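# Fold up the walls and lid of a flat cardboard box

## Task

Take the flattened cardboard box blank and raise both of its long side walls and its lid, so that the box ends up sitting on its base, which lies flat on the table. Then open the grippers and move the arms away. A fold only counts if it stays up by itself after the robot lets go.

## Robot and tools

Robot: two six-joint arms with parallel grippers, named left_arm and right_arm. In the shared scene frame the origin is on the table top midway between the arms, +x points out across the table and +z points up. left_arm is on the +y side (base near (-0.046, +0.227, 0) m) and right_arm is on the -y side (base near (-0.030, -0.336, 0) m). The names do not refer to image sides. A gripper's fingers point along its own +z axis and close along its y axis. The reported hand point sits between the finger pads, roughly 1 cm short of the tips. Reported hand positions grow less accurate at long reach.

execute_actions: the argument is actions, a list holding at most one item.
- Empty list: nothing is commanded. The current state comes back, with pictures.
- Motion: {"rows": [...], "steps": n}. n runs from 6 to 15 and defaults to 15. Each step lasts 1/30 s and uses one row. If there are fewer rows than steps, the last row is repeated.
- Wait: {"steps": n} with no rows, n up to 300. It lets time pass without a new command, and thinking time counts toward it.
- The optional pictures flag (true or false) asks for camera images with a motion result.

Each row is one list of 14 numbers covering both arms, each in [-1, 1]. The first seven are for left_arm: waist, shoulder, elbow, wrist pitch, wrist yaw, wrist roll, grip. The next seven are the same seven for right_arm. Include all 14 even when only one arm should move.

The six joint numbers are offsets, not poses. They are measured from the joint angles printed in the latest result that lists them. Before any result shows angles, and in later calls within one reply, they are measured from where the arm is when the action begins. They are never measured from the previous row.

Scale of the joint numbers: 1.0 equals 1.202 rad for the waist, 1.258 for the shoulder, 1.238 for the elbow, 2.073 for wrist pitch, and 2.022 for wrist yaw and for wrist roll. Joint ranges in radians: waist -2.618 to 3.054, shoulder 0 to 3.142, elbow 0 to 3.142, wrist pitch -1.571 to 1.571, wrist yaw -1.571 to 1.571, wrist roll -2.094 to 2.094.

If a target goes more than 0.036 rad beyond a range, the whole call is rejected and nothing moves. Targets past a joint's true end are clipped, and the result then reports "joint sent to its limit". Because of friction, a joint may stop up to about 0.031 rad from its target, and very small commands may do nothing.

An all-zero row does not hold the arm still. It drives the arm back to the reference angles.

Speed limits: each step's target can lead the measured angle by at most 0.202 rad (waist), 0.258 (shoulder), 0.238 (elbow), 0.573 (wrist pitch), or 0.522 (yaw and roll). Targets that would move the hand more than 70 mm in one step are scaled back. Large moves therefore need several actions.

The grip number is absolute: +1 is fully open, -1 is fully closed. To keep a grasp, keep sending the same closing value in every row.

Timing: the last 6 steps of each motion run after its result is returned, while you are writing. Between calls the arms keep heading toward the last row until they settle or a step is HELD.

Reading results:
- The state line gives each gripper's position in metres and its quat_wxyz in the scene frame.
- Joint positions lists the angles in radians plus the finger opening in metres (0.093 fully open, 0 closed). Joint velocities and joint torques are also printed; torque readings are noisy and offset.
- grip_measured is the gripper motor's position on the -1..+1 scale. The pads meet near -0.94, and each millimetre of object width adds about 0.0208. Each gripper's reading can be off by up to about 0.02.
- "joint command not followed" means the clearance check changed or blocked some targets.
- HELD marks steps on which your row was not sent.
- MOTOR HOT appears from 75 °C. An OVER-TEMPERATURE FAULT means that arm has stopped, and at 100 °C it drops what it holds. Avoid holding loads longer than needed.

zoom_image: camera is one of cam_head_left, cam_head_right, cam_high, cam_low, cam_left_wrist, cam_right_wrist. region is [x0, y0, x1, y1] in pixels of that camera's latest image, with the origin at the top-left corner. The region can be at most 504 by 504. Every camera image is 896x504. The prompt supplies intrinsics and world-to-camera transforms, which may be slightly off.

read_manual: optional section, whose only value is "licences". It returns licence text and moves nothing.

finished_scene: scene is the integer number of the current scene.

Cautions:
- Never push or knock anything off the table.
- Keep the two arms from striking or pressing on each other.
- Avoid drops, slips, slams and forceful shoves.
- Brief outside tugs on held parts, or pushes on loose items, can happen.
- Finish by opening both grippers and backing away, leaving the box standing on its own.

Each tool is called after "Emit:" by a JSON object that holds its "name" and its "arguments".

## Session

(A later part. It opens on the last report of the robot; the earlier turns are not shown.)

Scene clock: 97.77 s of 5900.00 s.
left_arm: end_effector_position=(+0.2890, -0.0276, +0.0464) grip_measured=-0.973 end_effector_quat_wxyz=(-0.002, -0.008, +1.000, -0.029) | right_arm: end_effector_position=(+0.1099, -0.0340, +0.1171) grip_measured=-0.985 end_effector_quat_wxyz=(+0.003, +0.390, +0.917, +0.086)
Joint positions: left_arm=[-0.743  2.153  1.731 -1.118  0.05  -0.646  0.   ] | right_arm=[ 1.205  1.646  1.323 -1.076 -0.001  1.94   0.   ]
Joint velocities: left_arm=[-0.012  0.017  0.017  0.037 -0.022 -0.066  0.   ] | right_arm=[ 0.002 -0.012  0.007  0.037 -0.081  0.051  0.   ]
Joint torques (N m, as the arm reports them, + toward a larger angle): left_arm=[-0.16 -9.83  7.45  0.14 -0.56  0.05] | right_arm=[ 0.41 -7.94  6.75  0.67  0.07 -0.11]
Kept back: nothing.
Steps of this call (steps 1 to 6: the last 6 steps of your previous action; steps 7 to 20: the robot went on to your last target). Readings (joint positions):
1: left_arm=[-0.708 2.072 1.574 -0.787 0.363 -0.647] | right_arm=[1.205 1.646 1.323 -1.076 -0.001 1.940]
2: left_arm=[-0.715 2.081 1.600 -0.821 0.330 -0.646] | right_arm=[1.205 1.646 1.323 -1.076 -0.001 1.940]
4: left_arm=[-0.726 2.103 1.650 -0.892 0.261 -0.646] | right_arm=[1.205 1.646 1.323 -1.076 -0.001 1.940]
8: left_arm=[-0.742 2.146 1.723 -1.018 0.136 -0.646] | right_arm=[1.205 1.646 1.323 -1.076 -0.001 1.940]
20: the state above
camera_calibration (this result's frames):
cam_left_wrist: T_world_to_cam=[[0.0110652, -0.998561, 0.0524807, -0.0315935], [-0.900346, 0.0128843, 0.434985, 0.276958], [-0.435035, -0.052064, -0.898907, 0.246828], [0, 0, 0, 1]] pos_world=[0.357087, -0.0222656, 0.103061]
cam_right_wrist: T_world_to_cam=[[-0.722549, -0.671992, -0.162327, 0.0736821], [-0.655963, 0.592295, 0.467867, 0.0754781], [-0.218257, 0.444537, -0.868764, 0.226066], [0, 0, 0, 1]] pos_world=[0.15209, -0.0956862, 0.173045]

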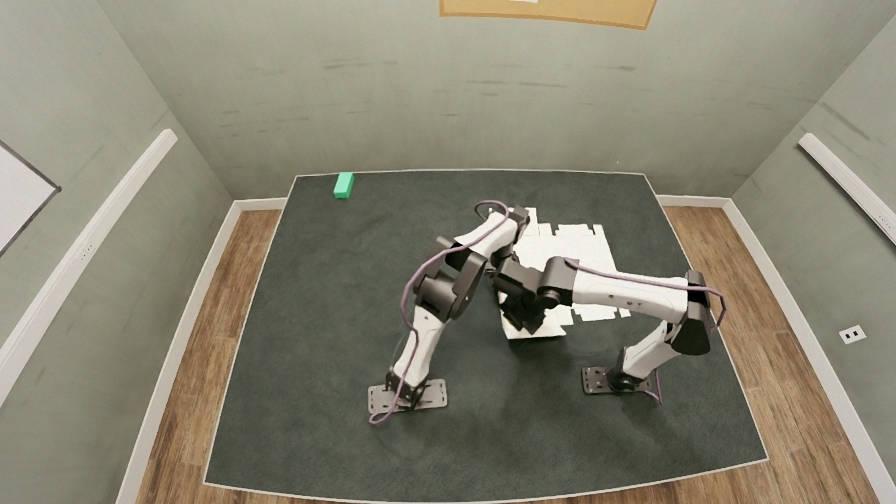

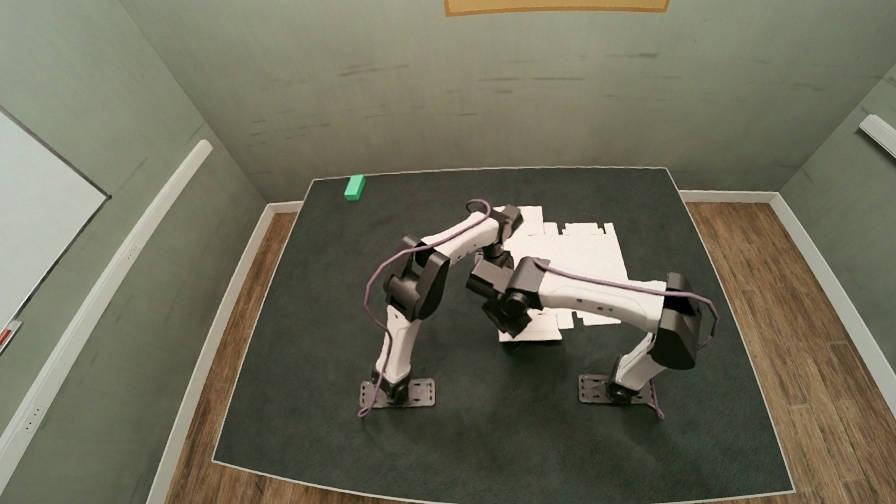

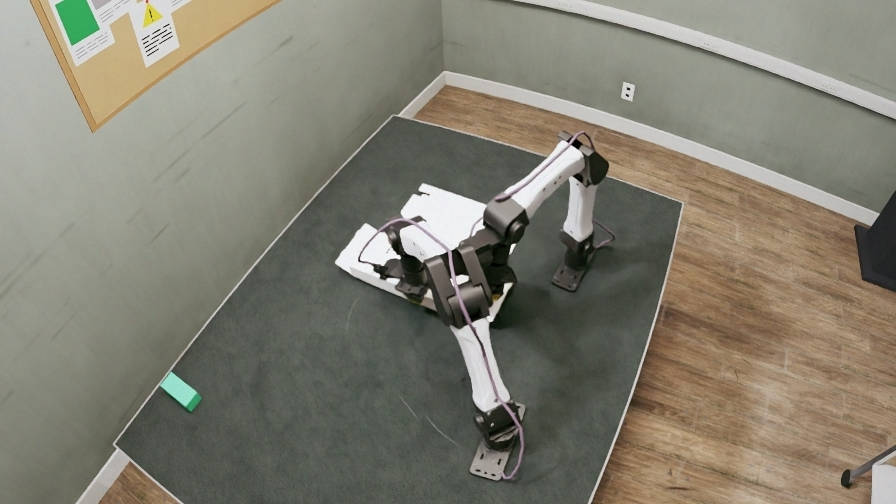

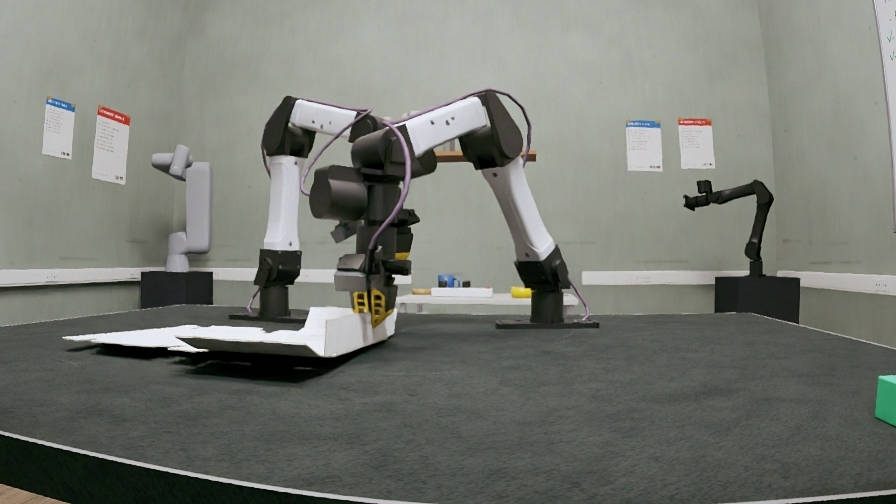

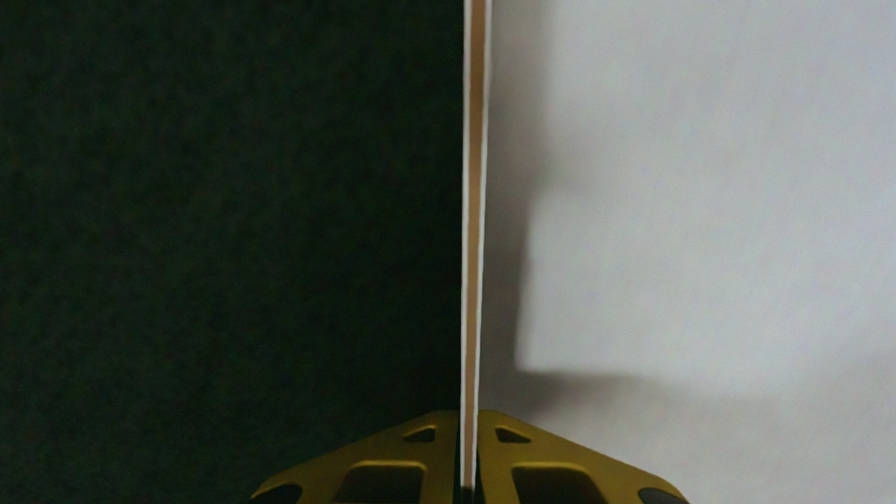

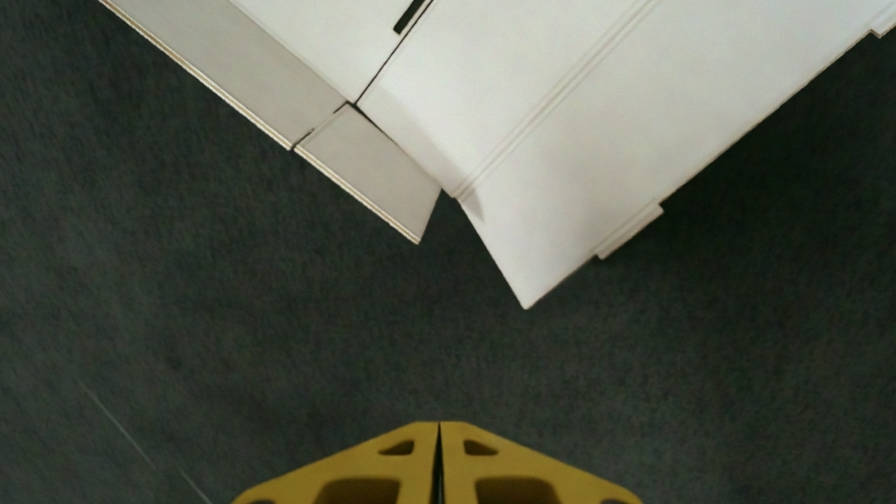

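Emit:
{"name": "execute_actions", "arguments": {"actions": []}}

Scene clock: 98.80 s of 5900.00 s.
left_arm: end_effector_position=(+0.2885, -0.0261, +0.0465) grip_measured=-0.973 end_effector_quat_wxyz=(-0.003, -0.008, +1.000, -0.026) | right_arm: end_effector_position=(+0.1099, -0.0340, +0.1171) grip_measured=-0.985 end_effector_quat_wxyz=(+0.003, +0.390, +0.917, +0.086)
Joint positions: left_arm=[-0.743  2.153  1.731 -1.123  0.045 -0.646  0.   ] | right_arm=[ 1.205  1.646  1.323 -1.076 -0.001  1.94   0.   ]
Joint velocities: left_arm=[-0.012  0.002  0.002  0.022 -0.051 -0.007  0.   ] | right_arm=[ 0.002 -0.002 -0.002 -0.007  0.022 -0.007  0.   ]
Joint torques (N m, as the arm reports them, + toward a larger angle): left_arm=[-0.16 -9.8   7.41  0.15 -0.53  0.05] | right_arm=[ 0.4  -7.87  6.74  0.67  0.05 -0.11]
Kept back: nothing.
Steps of this call (steps 1 to 30: the robot went on to your last target; step 31: nothing new was sent). Readings (joint positions):
1: left_arm=[-0.743 2.153 1.731 -1.119 0.049 -0.646] | right_arm=[1.205 1.646 1.323 -1.076 -0.001 1.940]
2: left_arm=[-0.743 2.153 1.731 -1.120 0.048 -0.646] | right_arm=[1.205 1.646 1.323 -1.076 -0.001 1.940]
4: left_arm=[-0.743 2.153 1.731 -1.121 0.046 -0.646] | right_arm=[1.205 1.646 1.323 -1.076 -0.001 1.940]
8: left_arm=[-0.743 2.153 1.731 -1.122 0.045 -0.646] | right_arm=[1.205 1.646 1.323 -1.076 -0.001 1.940]
31: the state above
All arms were judged still, so your last target was given up. Only a new action makes them travel on or press farther. Fingers that are still opening or closing keep moving.
camera_calibration (this result's frames):
cam_left_wrist: T_world_to_cam=[[0.0112764, -0.998923, 0.0450169, -0.0298376], [-0.899838, 0.00949618, 0.436121, 0.276195], [-0.436079, -0.0454258, -0.898761, 0.247168], [0, 0, 0, 1]] pos_world=[0.356652, -0.0212004, 0.103034]
cam_right_wrist: T_world_to_cam=[[-0.722549, -0.671992, -0.162327, 0.0736821], [-0.655963, 0.592295, 0.467867, 0.0754781], [-0.218257, 0.444537, -0.868764, 0.226066], [0, 0, 0, 1]] pos_world=[0.15209, -0.0956862, 0.173045]

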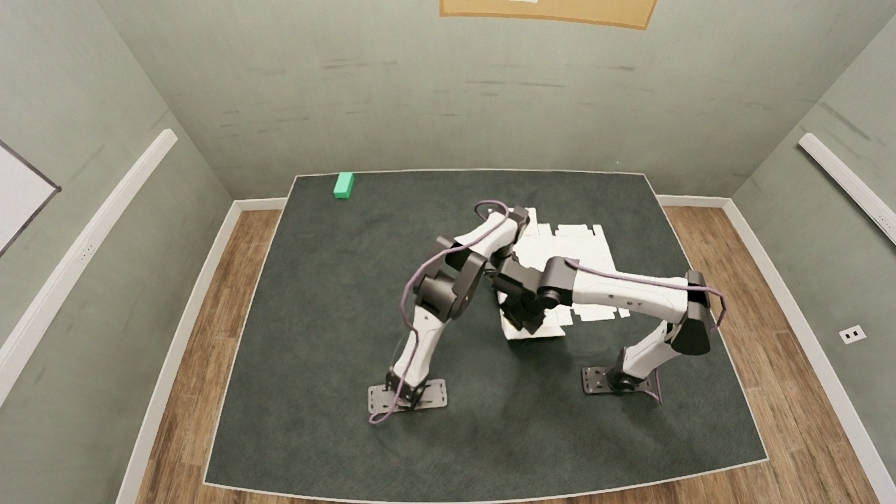

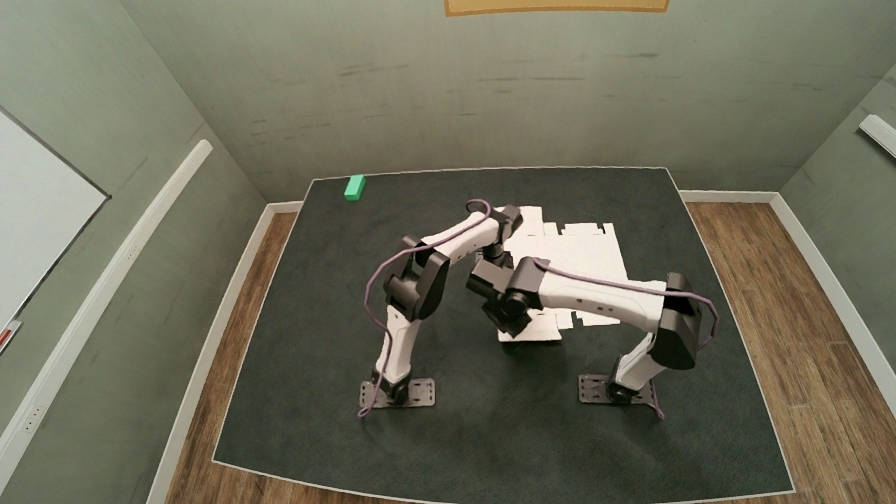

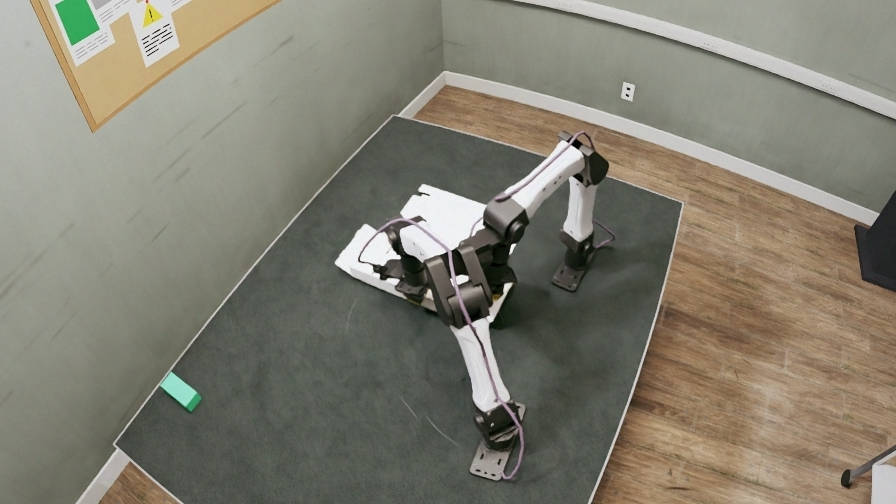

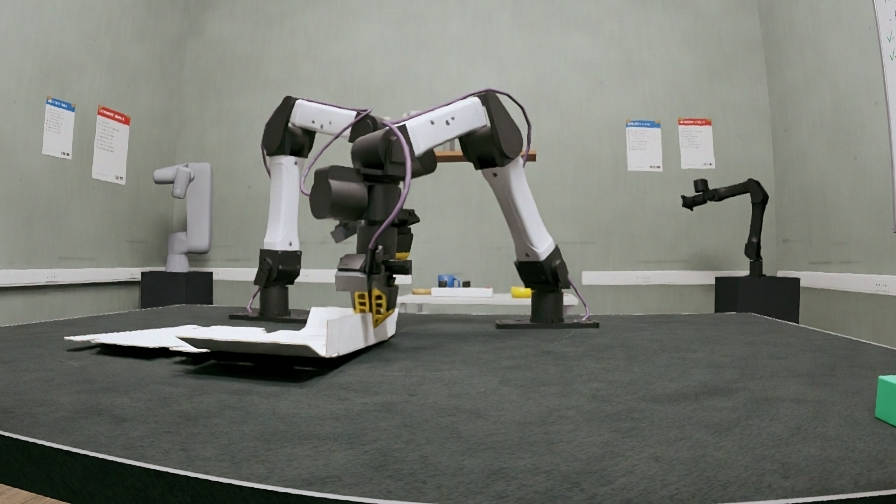

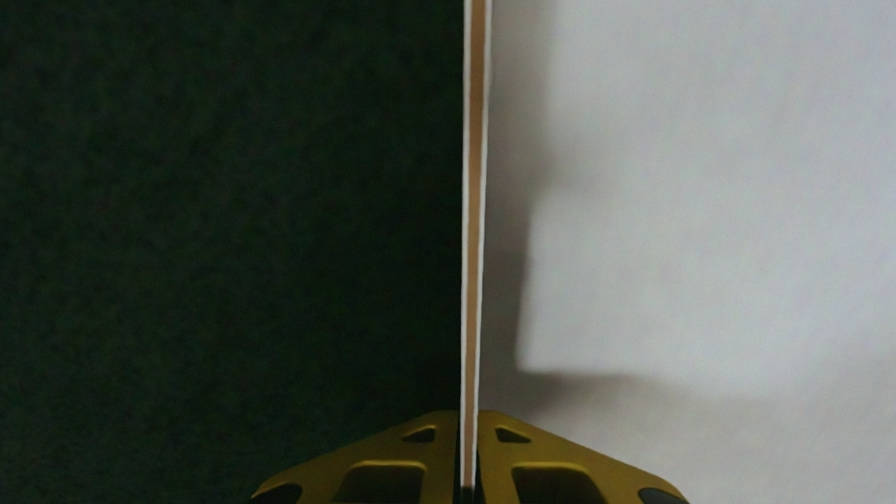

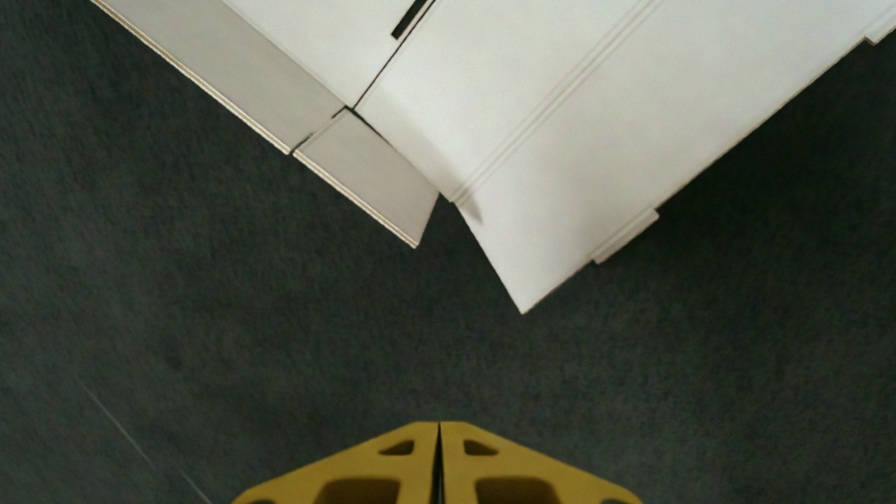

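Emit:
{"name": "zoom_image", "arguments": {"camera": "cam_low", "region": [40, 240, 440, 400]}}

Emit:
{"name": "zoom_image", "arguments": {"camera": "cam_high", "region": [300, 160, 620, 340]}}

Region (40, 240, 440, 400) of cam_low's 896x504 image, scaled by 1.260, with more detail than that image has; it fills the top 202 rows of this view, and the rest is white.

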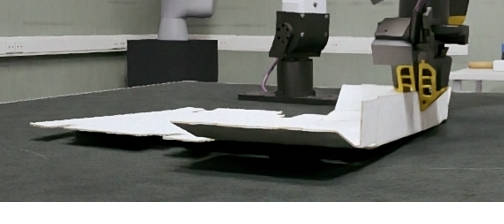

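Region (300, 160, 620, 340) of cam_high's 896x504 image, scaled by 1.575, with more detail than that image has; it fills the top 284 rows of this view, and the rest is white.

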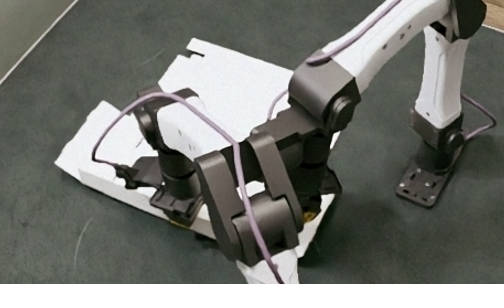

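Emit:
{"name": "execute_actions", "arguments": {"actions": [{"rows": [[0,0.016,-0.035,0.022,0,0,-1, 0,0,0,0,0,0,-1]], "steps": 12}]}}

Emit:
{"name": "execute_actions", "arguments": {"actions": [{"steps": 300}]}}

Scene clock: 107.13 s of 5900.00 s.
left_arm: end_effector_position=(+0.2873, -0.0270, +0.0429) grip_measured=-0.973 end_effector_quat_wxyz=(-0.005, -0.008, +1.000, -0.030) | right_arm: end_effector_position=(+0.1099, -0.0340, +0.1171) grip_measured=-0.985 end_effector_quat_wxyz=(+0.003, +0.390, +0.917, +0.086)
Joint positions: left_arm=[-0.743  2.153  1.716 -1.107  0.053 -0.648  0.   ] | right_arm=[ 1.205  1.646  1.323 -1.076 -0.001  1.94   0.   ]
Joint velocities: left_arm=[ 0.002  0.002  0.007 -0.095  0.051  0.081  0.   ] | right_arm=[ 0.002  0.002  0.017 -0.007 -0.022  0.007  0.   ]
Joint torques (N m, as the arm reports them, + toward a larger angle): left_arm=[ 0.17 -9.83  3.69  0.8  -0.1  -0.03] | right_arm=[ 0.42 -7.92  6.7   0.68  0.06 -0.1 ]
Steps of this call (steps 1 to 90: nothing new was sent; then 5.13 s passed at rest; steps 91 to 96: the first 6 steps of this action). Readings (joint positions):
91: left_arm=[-0.743 2.153 1.728 -1.119 0.046 -0.647] | right_arm=[1.205 1.646 1.323 -1.076 -0.001 1.940]
92: left_arm=[-0.743 2.153 1.724 -1.114 0.047 -0.647] | right_arm=[1.205 1.646 1.323 -1.076 -0.001 1.940]
94: left_arm=[-0.743 2.153 1.717 -1.108 0.051 -0.648] | right_arm=[1.205 1.646 1.323 -1.076 -0.001 1.940]
96: the state above

Scene clock: 117.13 s of 5900.00 s.
left_arm: end_effector_position=(+0.2872, -0.0271, +0.0429) grip_measured=-0.973 end_effector_quat_wxyz=(-0.005, -0.008, +1.000, -0.030) | right_arm: end_effector_position=(+0.1099, -0.0340, +0.1171) grip_measured=-0.985 end_effector_quat_wxyz=(+0.003, +0.390, +0.917, +0.086)
Joint positions: left_arm=[-0.743  2.153  1.716 -1.107  0.054 -0.648  0.   ] | right_arm=[ 1.205  1.646  1.323 -1.076 -0.001  1.94   0.   ]
Joint velocities: left_arm=[-0.012  0.007 -0.012 -0.037 -0.037  0.022  0.   ] | right_arm=[-0.002 -0.002 -0.022 -0.066 -0.066 -0.066  0.   ]
Joint torques (N m, as the arm reports them, + toward a larger angle): left_arm=[ 0.12 -9.89  3.74  0.79 -0.07 -0.02] | right_arm=[ 0.41 -7.91  6.72  0.68  0.07 -0.09]
Kept back: nothing.
Steps of this call (steps 1 to 6: the last 6 steps of your previous action; steps 7 to 15: the robot went on to your last target; steps 16 to 90: nothing new was sent; then 7.00 s passed at rest). Readings (joint positions):
1: left_arm=[-0.743 2.153 1.716 -1.107 0.054 -0.648] | right_arm=[1.205 1.646 1.323 -1.076 -0.001 1.940]
2: left_arm=[-0.743 2.153 1.716 -1.107 0.054 -0.648] | right_arm=[1.205 1.646 1.323 -1.076 -0.001 1.940]
4: left_arm=[-0.743 2.153 1.716 -1.107 0.054 -0.648] | right_arm=[1.205 1.646 1.323 -1.076 -0.001 1.940]
8: left_arm=[-0.743 2.153 1.716 -1.107 0.054 -0.648] | right_arm=[1.205 1.646 1.323 -1.076 -0.001 1.940]
90: the state above
All arms were judged still, so your last target was given up. Only a new action makes them travel on or press farther. Fingers that are still opening or closing keep moving.

Emit:
{"name": "execute_actions", "arguments": {"actions": [{"rows": [[0,0,0,0,0,0,0.3, 0,0,0,0,0,0,-1]], "steps": 15}], "pictures": true}}

Scene clock: 117.53 s of 5900.00 s.
left_arm: end_effector_position=(+0.2872, -0.0269, +0.0428) grip_measured=+0.297 end_effector_quat_wxyz=(-0.005, -0.008, +1.000, -0.029) | right_arm: end_effector_position=(+0.1099, -0.0340, +0.1171) grip_measured=-0.985 end_effector_quat_wxyz=(+0.003, +0.390, +0.917, +0.086)
Joint positions: left_arm=[-0.743  2.153  1.716 -1.108  0.053 -0.648  0.059] | right_arm=[ 1.205  1.646  1.323 -1.076 -0.001  1.94   0.   ]
Joint velocities: left_arm=[ 0.007  0.002  0.007 -0.095  0.037  0.051 -0.001] | right_arm=[-0.007  0.007  0.002 -0.007 -0.037  0.051  0.   ]
Joint torques (N m, as the arm reports them, + toward a larger angle): left_arm=[  0.36 -11.26   6.02   0.42   0.04  -0.02] | right_arm=[ 0.42 -7.88  6.71  0.68  0.07 -0.09]
Steps of this call (steps 1 to 3: nothing new was sent; steps 4 to 12: the first 9 steps of this action). Readings (joint positions):
4: left_arm=[-0.743 2.153 1.716 -1.108 0.052 -0.648] | right_arm=[1.205 1.646 1.323 -1.076 -0.001 1.940]
5: left_arm=[-0.743 2.153 1.716 -1.108 0.053 -0.648] | right_arm=[1.205 1.646 1.323 -1.076 -0.001 1.940]
7: left_arm=[-0.743 2.153 1.716 -1.108 0.053 -0.648] | right_arm=[1.205 1.646 1.323 -1.076 -0.001 1.940]
11: left_arm=[-0.743 2.153 1.716 -1.108 0.053 -0.648] | right_arm=[1.205 1.646 1.323 -1.076 -0.001 1.940]
12: the state above
camera_calibration (this result's frames):
cam_left_wrist: T_world_to_cam=[[0.0128054, -0.998568, 0.0519437, -0.0311649], [-0.897784, 0.0113901, 0.440289, 0.275867], [-0.44025, -0.0522723, -0.896352, 0.244216], [0, 0, 0, 1]] pos_world=[0.355584, -0.0214967, 0.0990612]
cam_right_wrist: T_world_to_cam=[[-0.722549, -0.671992, -0.162327, 0.0736821], [-0.655963, 0.592295, 0.467867, 0.0754781], [-0.218257, 0.444537, -0.868764, 0.226066], [0, 0, 0, 1]] pos_world=[0.15209, -0.0956862, 0.173045]

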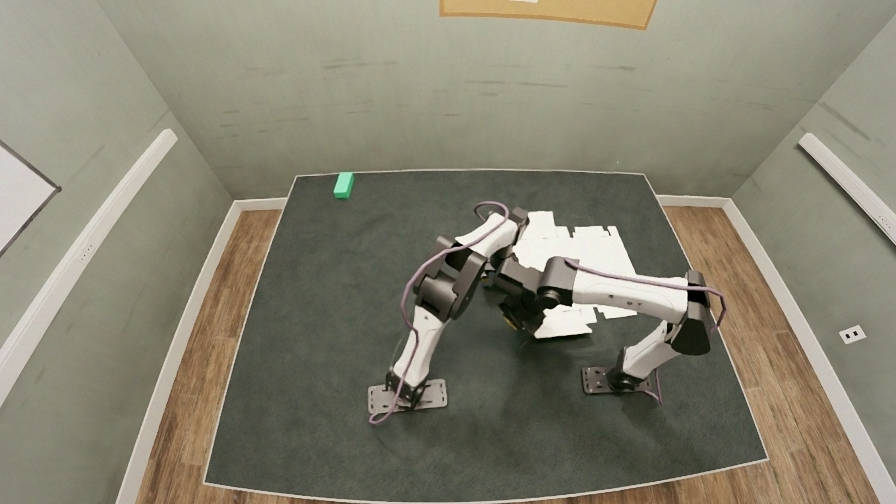

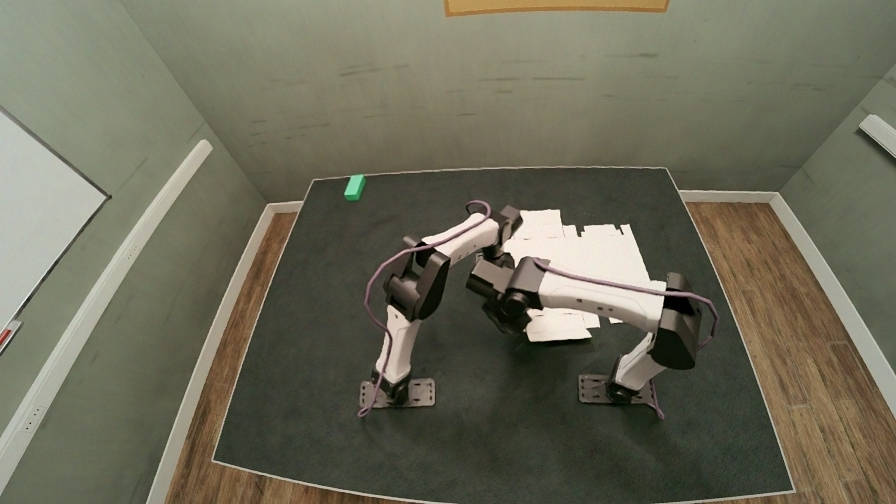

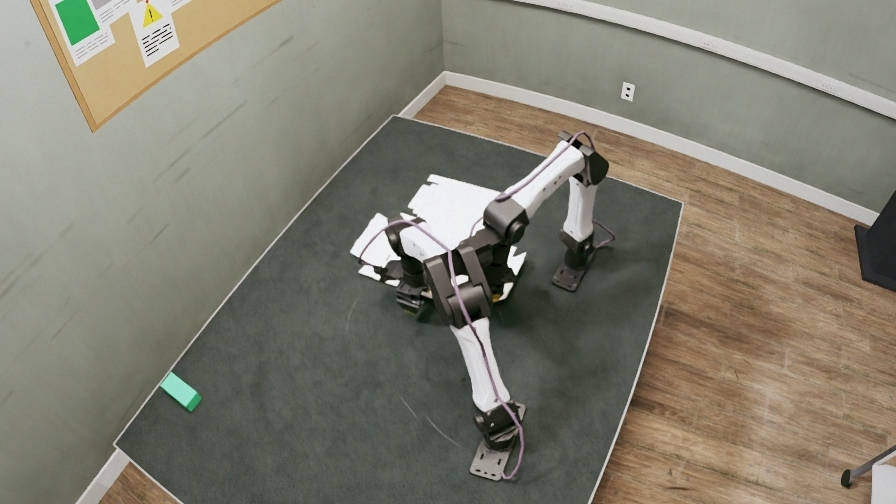

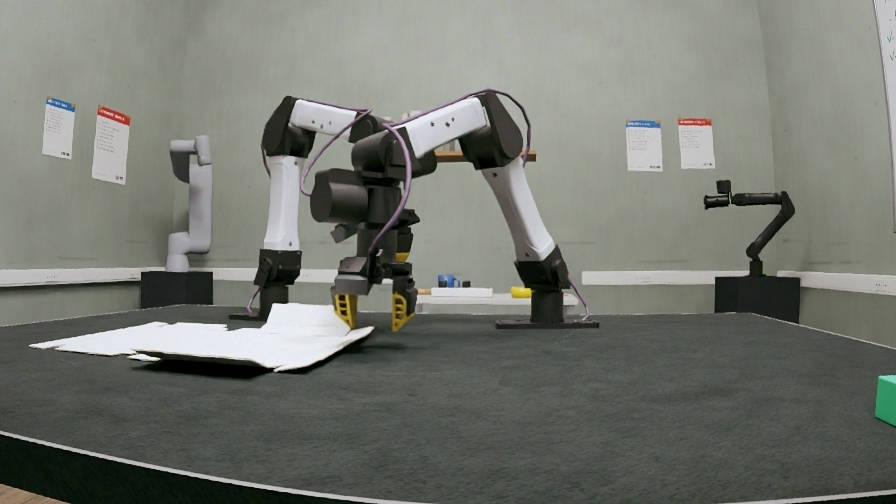

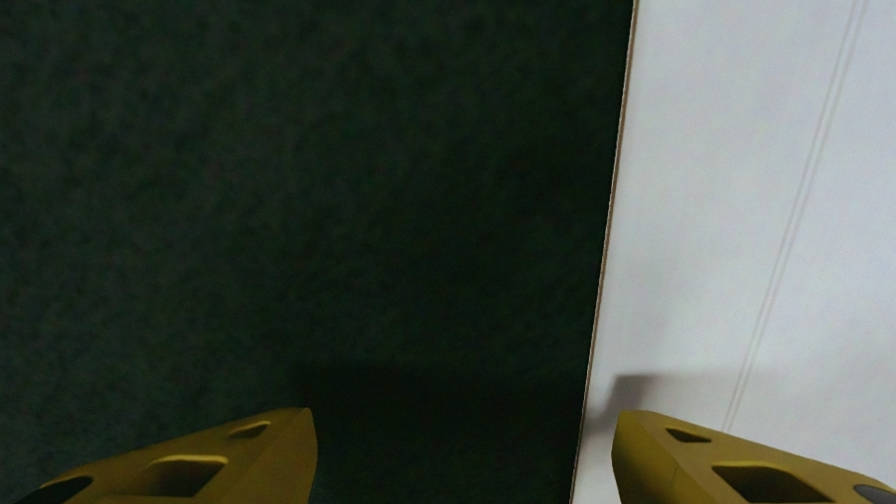

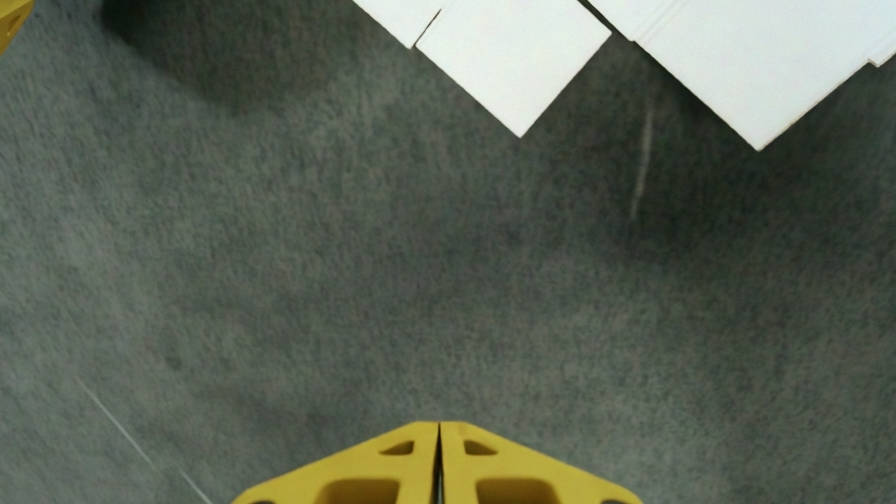

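Emit:
{"name": "execute_actions", "arguments": {"actions": [{"rows": [[0,-0.06,0.02,0.03,0,0,0.3, 0,0,0,0,0,0,-1]], "steps": 15}], "pictures": true}}

Scene clock: 118.73 s of 5900.00 s.
left_arm: end_effector_position=(+0.2979, -0.0347, +0.0701) grip_measured=+0.297 end_effector_quat_wxyz=(+0.037, -0.007, +0.997, -0.060) | right_arm: end_effector_position=(+0.1099, -0.0340, +0.1171) grip_measured=-0.985 end_effector_quat_wxyz=(+0.003, +0.390, +0.917, +0.086)
Joint positions: left_arm=[-0.743  2.087  1.716 -1.069  0.053 -0.648  0.059] | right_arm=[ 1.205  1.646  1.323 -1.076 -0.001  1.94   0.   ]
Joint velocities: left_arm=[ 0.017 -0.022  0.022  0.11  -0.007 -0.022 -0.001] | right_arm=[-0.007 -0.007 -0.012 -0.051  0.11   0.007  0.   ]
Joint torques (N m, as the arm reports them, + toward a larger angle): left_arm=[  0.12 -11.77   8.     0.92   0.02  -0.03] | right_arm=[ 0.41 -7.9   6.74  0.68  0.06 -0.1 ]
Steps of this call (steps 1 to 6: the last 6 steps of your previous action; steps 7 to 15: the robot went on to your last target; steps 16 to 27: nothing new was sent; steps 28 to 36: the first 9 steps of this action). Readings (joint positions):
28: left_arm=[-0.743 2.148 1.716 -1.104 0.053 -0.648] | right_arm=[1.205 1.646 1.323 -1.076 -0.001 1.940]
29: left_arm=[-0.743 2.142 1.716 -1.099 0.053 -0.648] | right_arm=[1.205 1.646 1.323 -1.076 -0.001 1.940]
31: left_arm=[-0.743 2.119 1.716 -1.086 0.053 -0.648] | right_arm=[1.205 1.646 1.323 -1.076 -0.001 1.940]
35: left_arm=[-0.743 2.088 1.716 -1.071 0.053 -0.648] | right_arm=[1.205 1.646 1.323 -1.076 -0.001 1.940]
36: the state above
camera_calibration (this result's frames):
cam_left_wrist: T_world_to_cam=[[0.00578631, -0.99345, 0.114122, -0.0425767], [-0.931673, 0.0361004, 0.3615, 0.290029], [-0.363252, -0.108416, -0.925362, 0.250054], [0, 0, 0, 1]] pos_world=[0.361291, -0.0256582, 0.131404]
cam_right_wrist: T_world_to_cam=[[-0.722549, -0.671992, -0.162327, 0.0736821], [-0.655963, 0.592295, 0.467867, 0.0754781], [-0.218257, 0.444537, -0.868764, 0.226066], [0, 0, 0, 1]] pos_world=[0.15209, -0.0956862, 0.173045]

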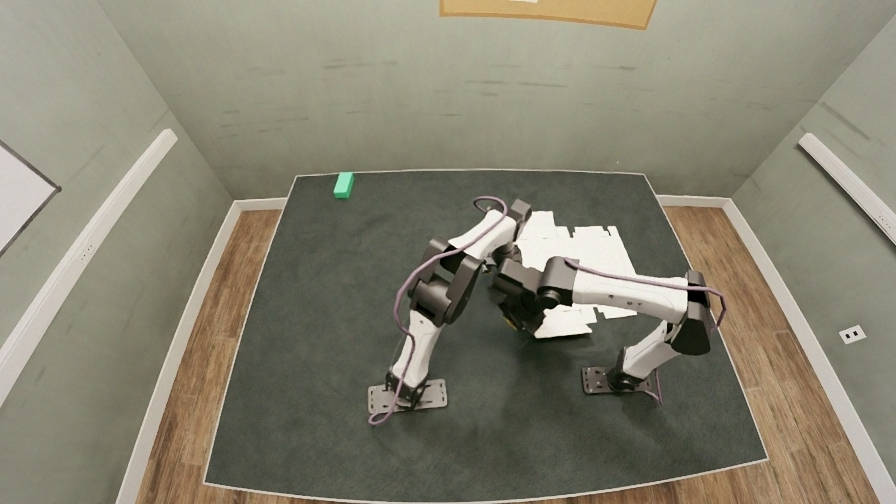

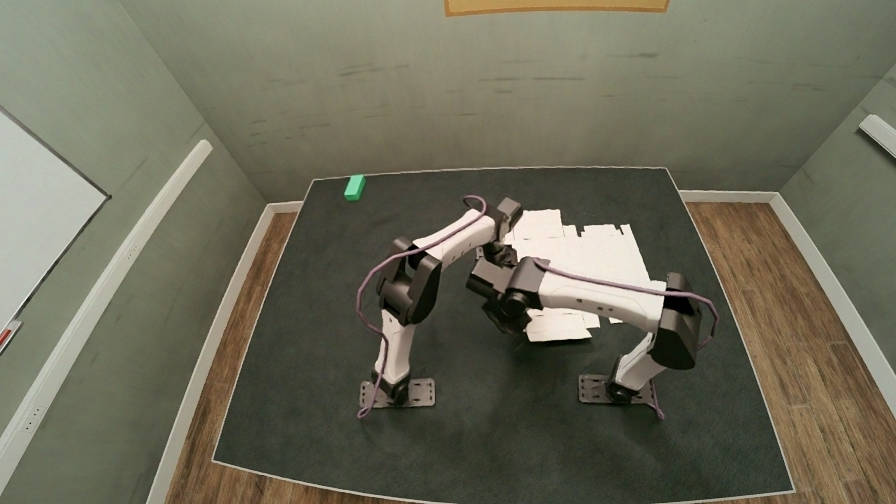

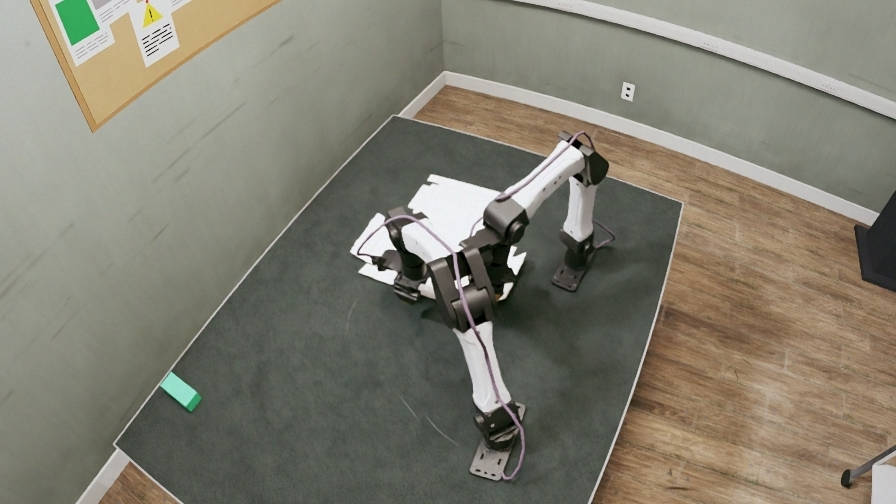

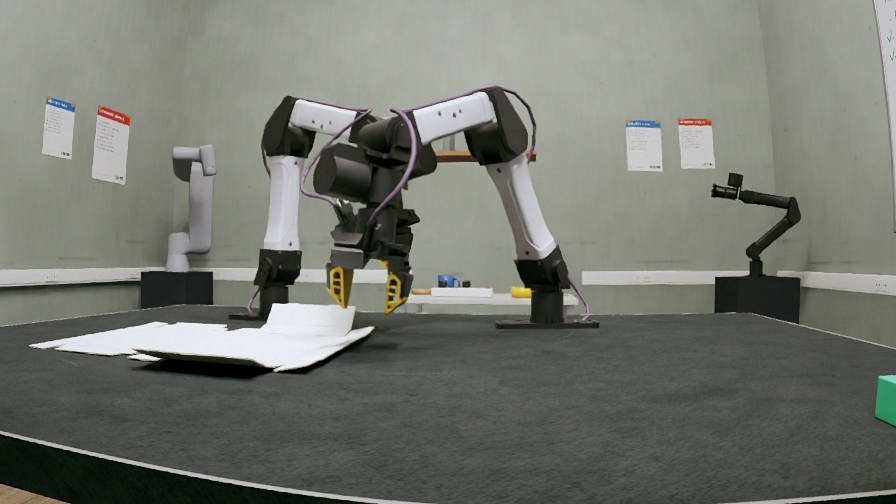

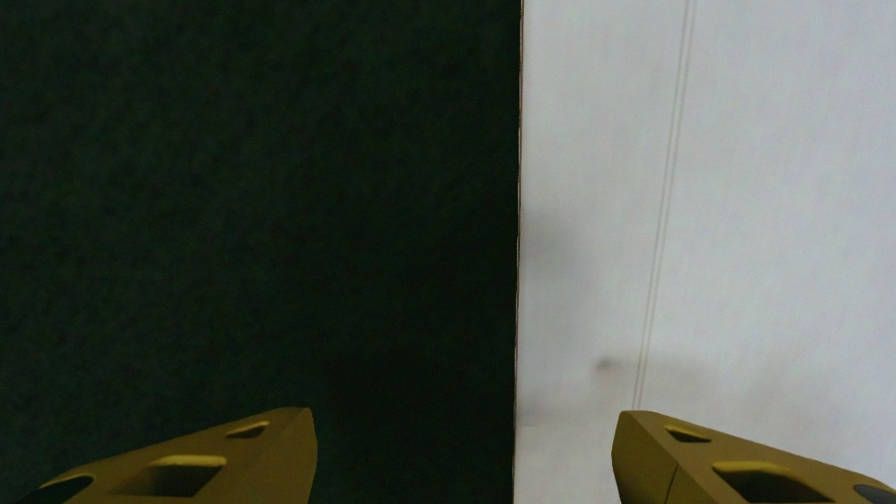

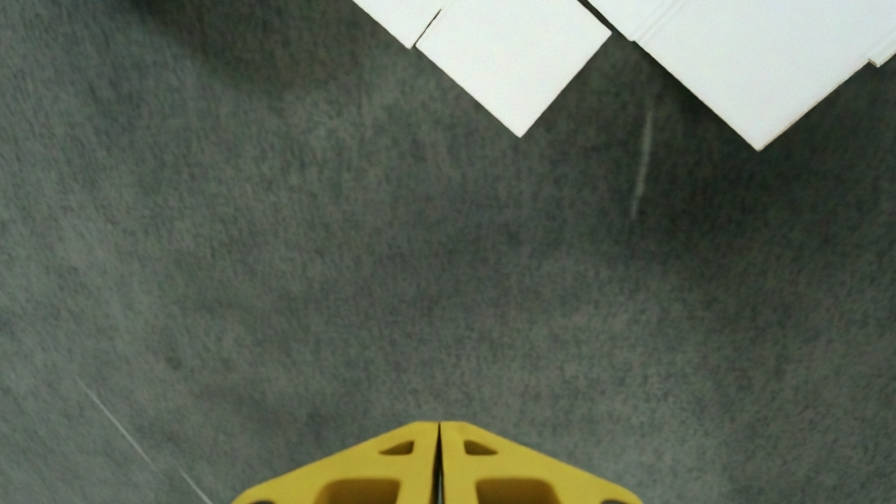

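Emit:
{"name": "zoom_image", "arguments": {"camera": "cam_low", "region": [20, 270, 420, 390]}}

Region (20, 270, 420, 390) of cam_low's 896x504 image, scaled by 1.260, with more detail than that image has; it fills the top 151 rows of this view, and the rest is white.

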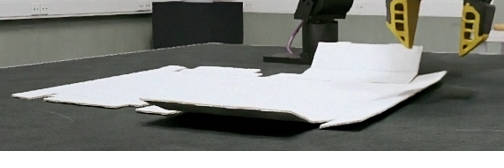

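Emit:
{"name": "execute_actions", "arguments": {"actions": [{"rows": [[0.259,-0.022,-0.15,0.11,0.338,0.104,-0.1, 0,0,0,0,0,0,-1]], "steps": 15}]}}

Scene clock: 127.97 s of 5900.00 s.
left_arm: end_effector_position=(+0.3341, +0.0205, +0.0643) grip_measured=-0.097 end_effector_quat_wxyz=(-0.039, -0.071, +0.949, -0.305) | right_arm: end_effector_position=(+0.1099, -0.0340, +0.1171) grip_measured=-0.985 end_effector_quat_wxyz=(+0.003, +0.390, +0.917, +0.086)
Joint positions: left_arm=[-0.387  2.071  1.544 -0.886  0.608 -0.473  0.041] | right_arm=[ 1.205  1.646  1.323 -1.076 -0.001  1.94   0.   ]
Joint velocities: left_arm=[-0.017  0.002  0.002  0.227  0.681  0.198 -0.   ] | right_arm=[ 0.002 -0.007  0.007 -0.007 -0.051  0.022  0.   ]
Joint torques (N m, as the arm reports them, + toward a larger angle): left_arm=[ -3.93 -11.58   4.89   0.79   0.7    0.1 ] | right_arm=[ 0.41 -7.94  6.75  0.68  0.06 -0.1 ]
Steps of this call (steps 1 to 6: the last 6 steps of your previous action; steps 7 to 15: the robot went on to your last target; steps 16 to 90: nothing new was sent; then 5.93 s passed at rest; steps 91 to 99: the first 9 steps of this action). Readings (joint positions):
91: left_arm=[-0.720 2.077 1.682 -1.021 0.138 -0.614] | right_arm=[1.205 1.646 1.323 -1.076 -0.001 1.940]
92: left_arm=[-0.681 2.064 1.635 -0.977 0.249 -0.578] | right_arm=[1.205 1.646 1.323 -1.076 -0.001 1.940]
94: left_arm=[-0.560 2.064 1.573 -0.937 0.428 -0.528] | right_arm=[1.205 1.646 1.323 -1.076 -0.001 1.940]
98: left_arm=[-0.391 2.071 1.544 -0.896 0.585 -0.481] | right_arm=[1.205 1.646 1.323 -1.076 -0.001 1.940]
99: the state above


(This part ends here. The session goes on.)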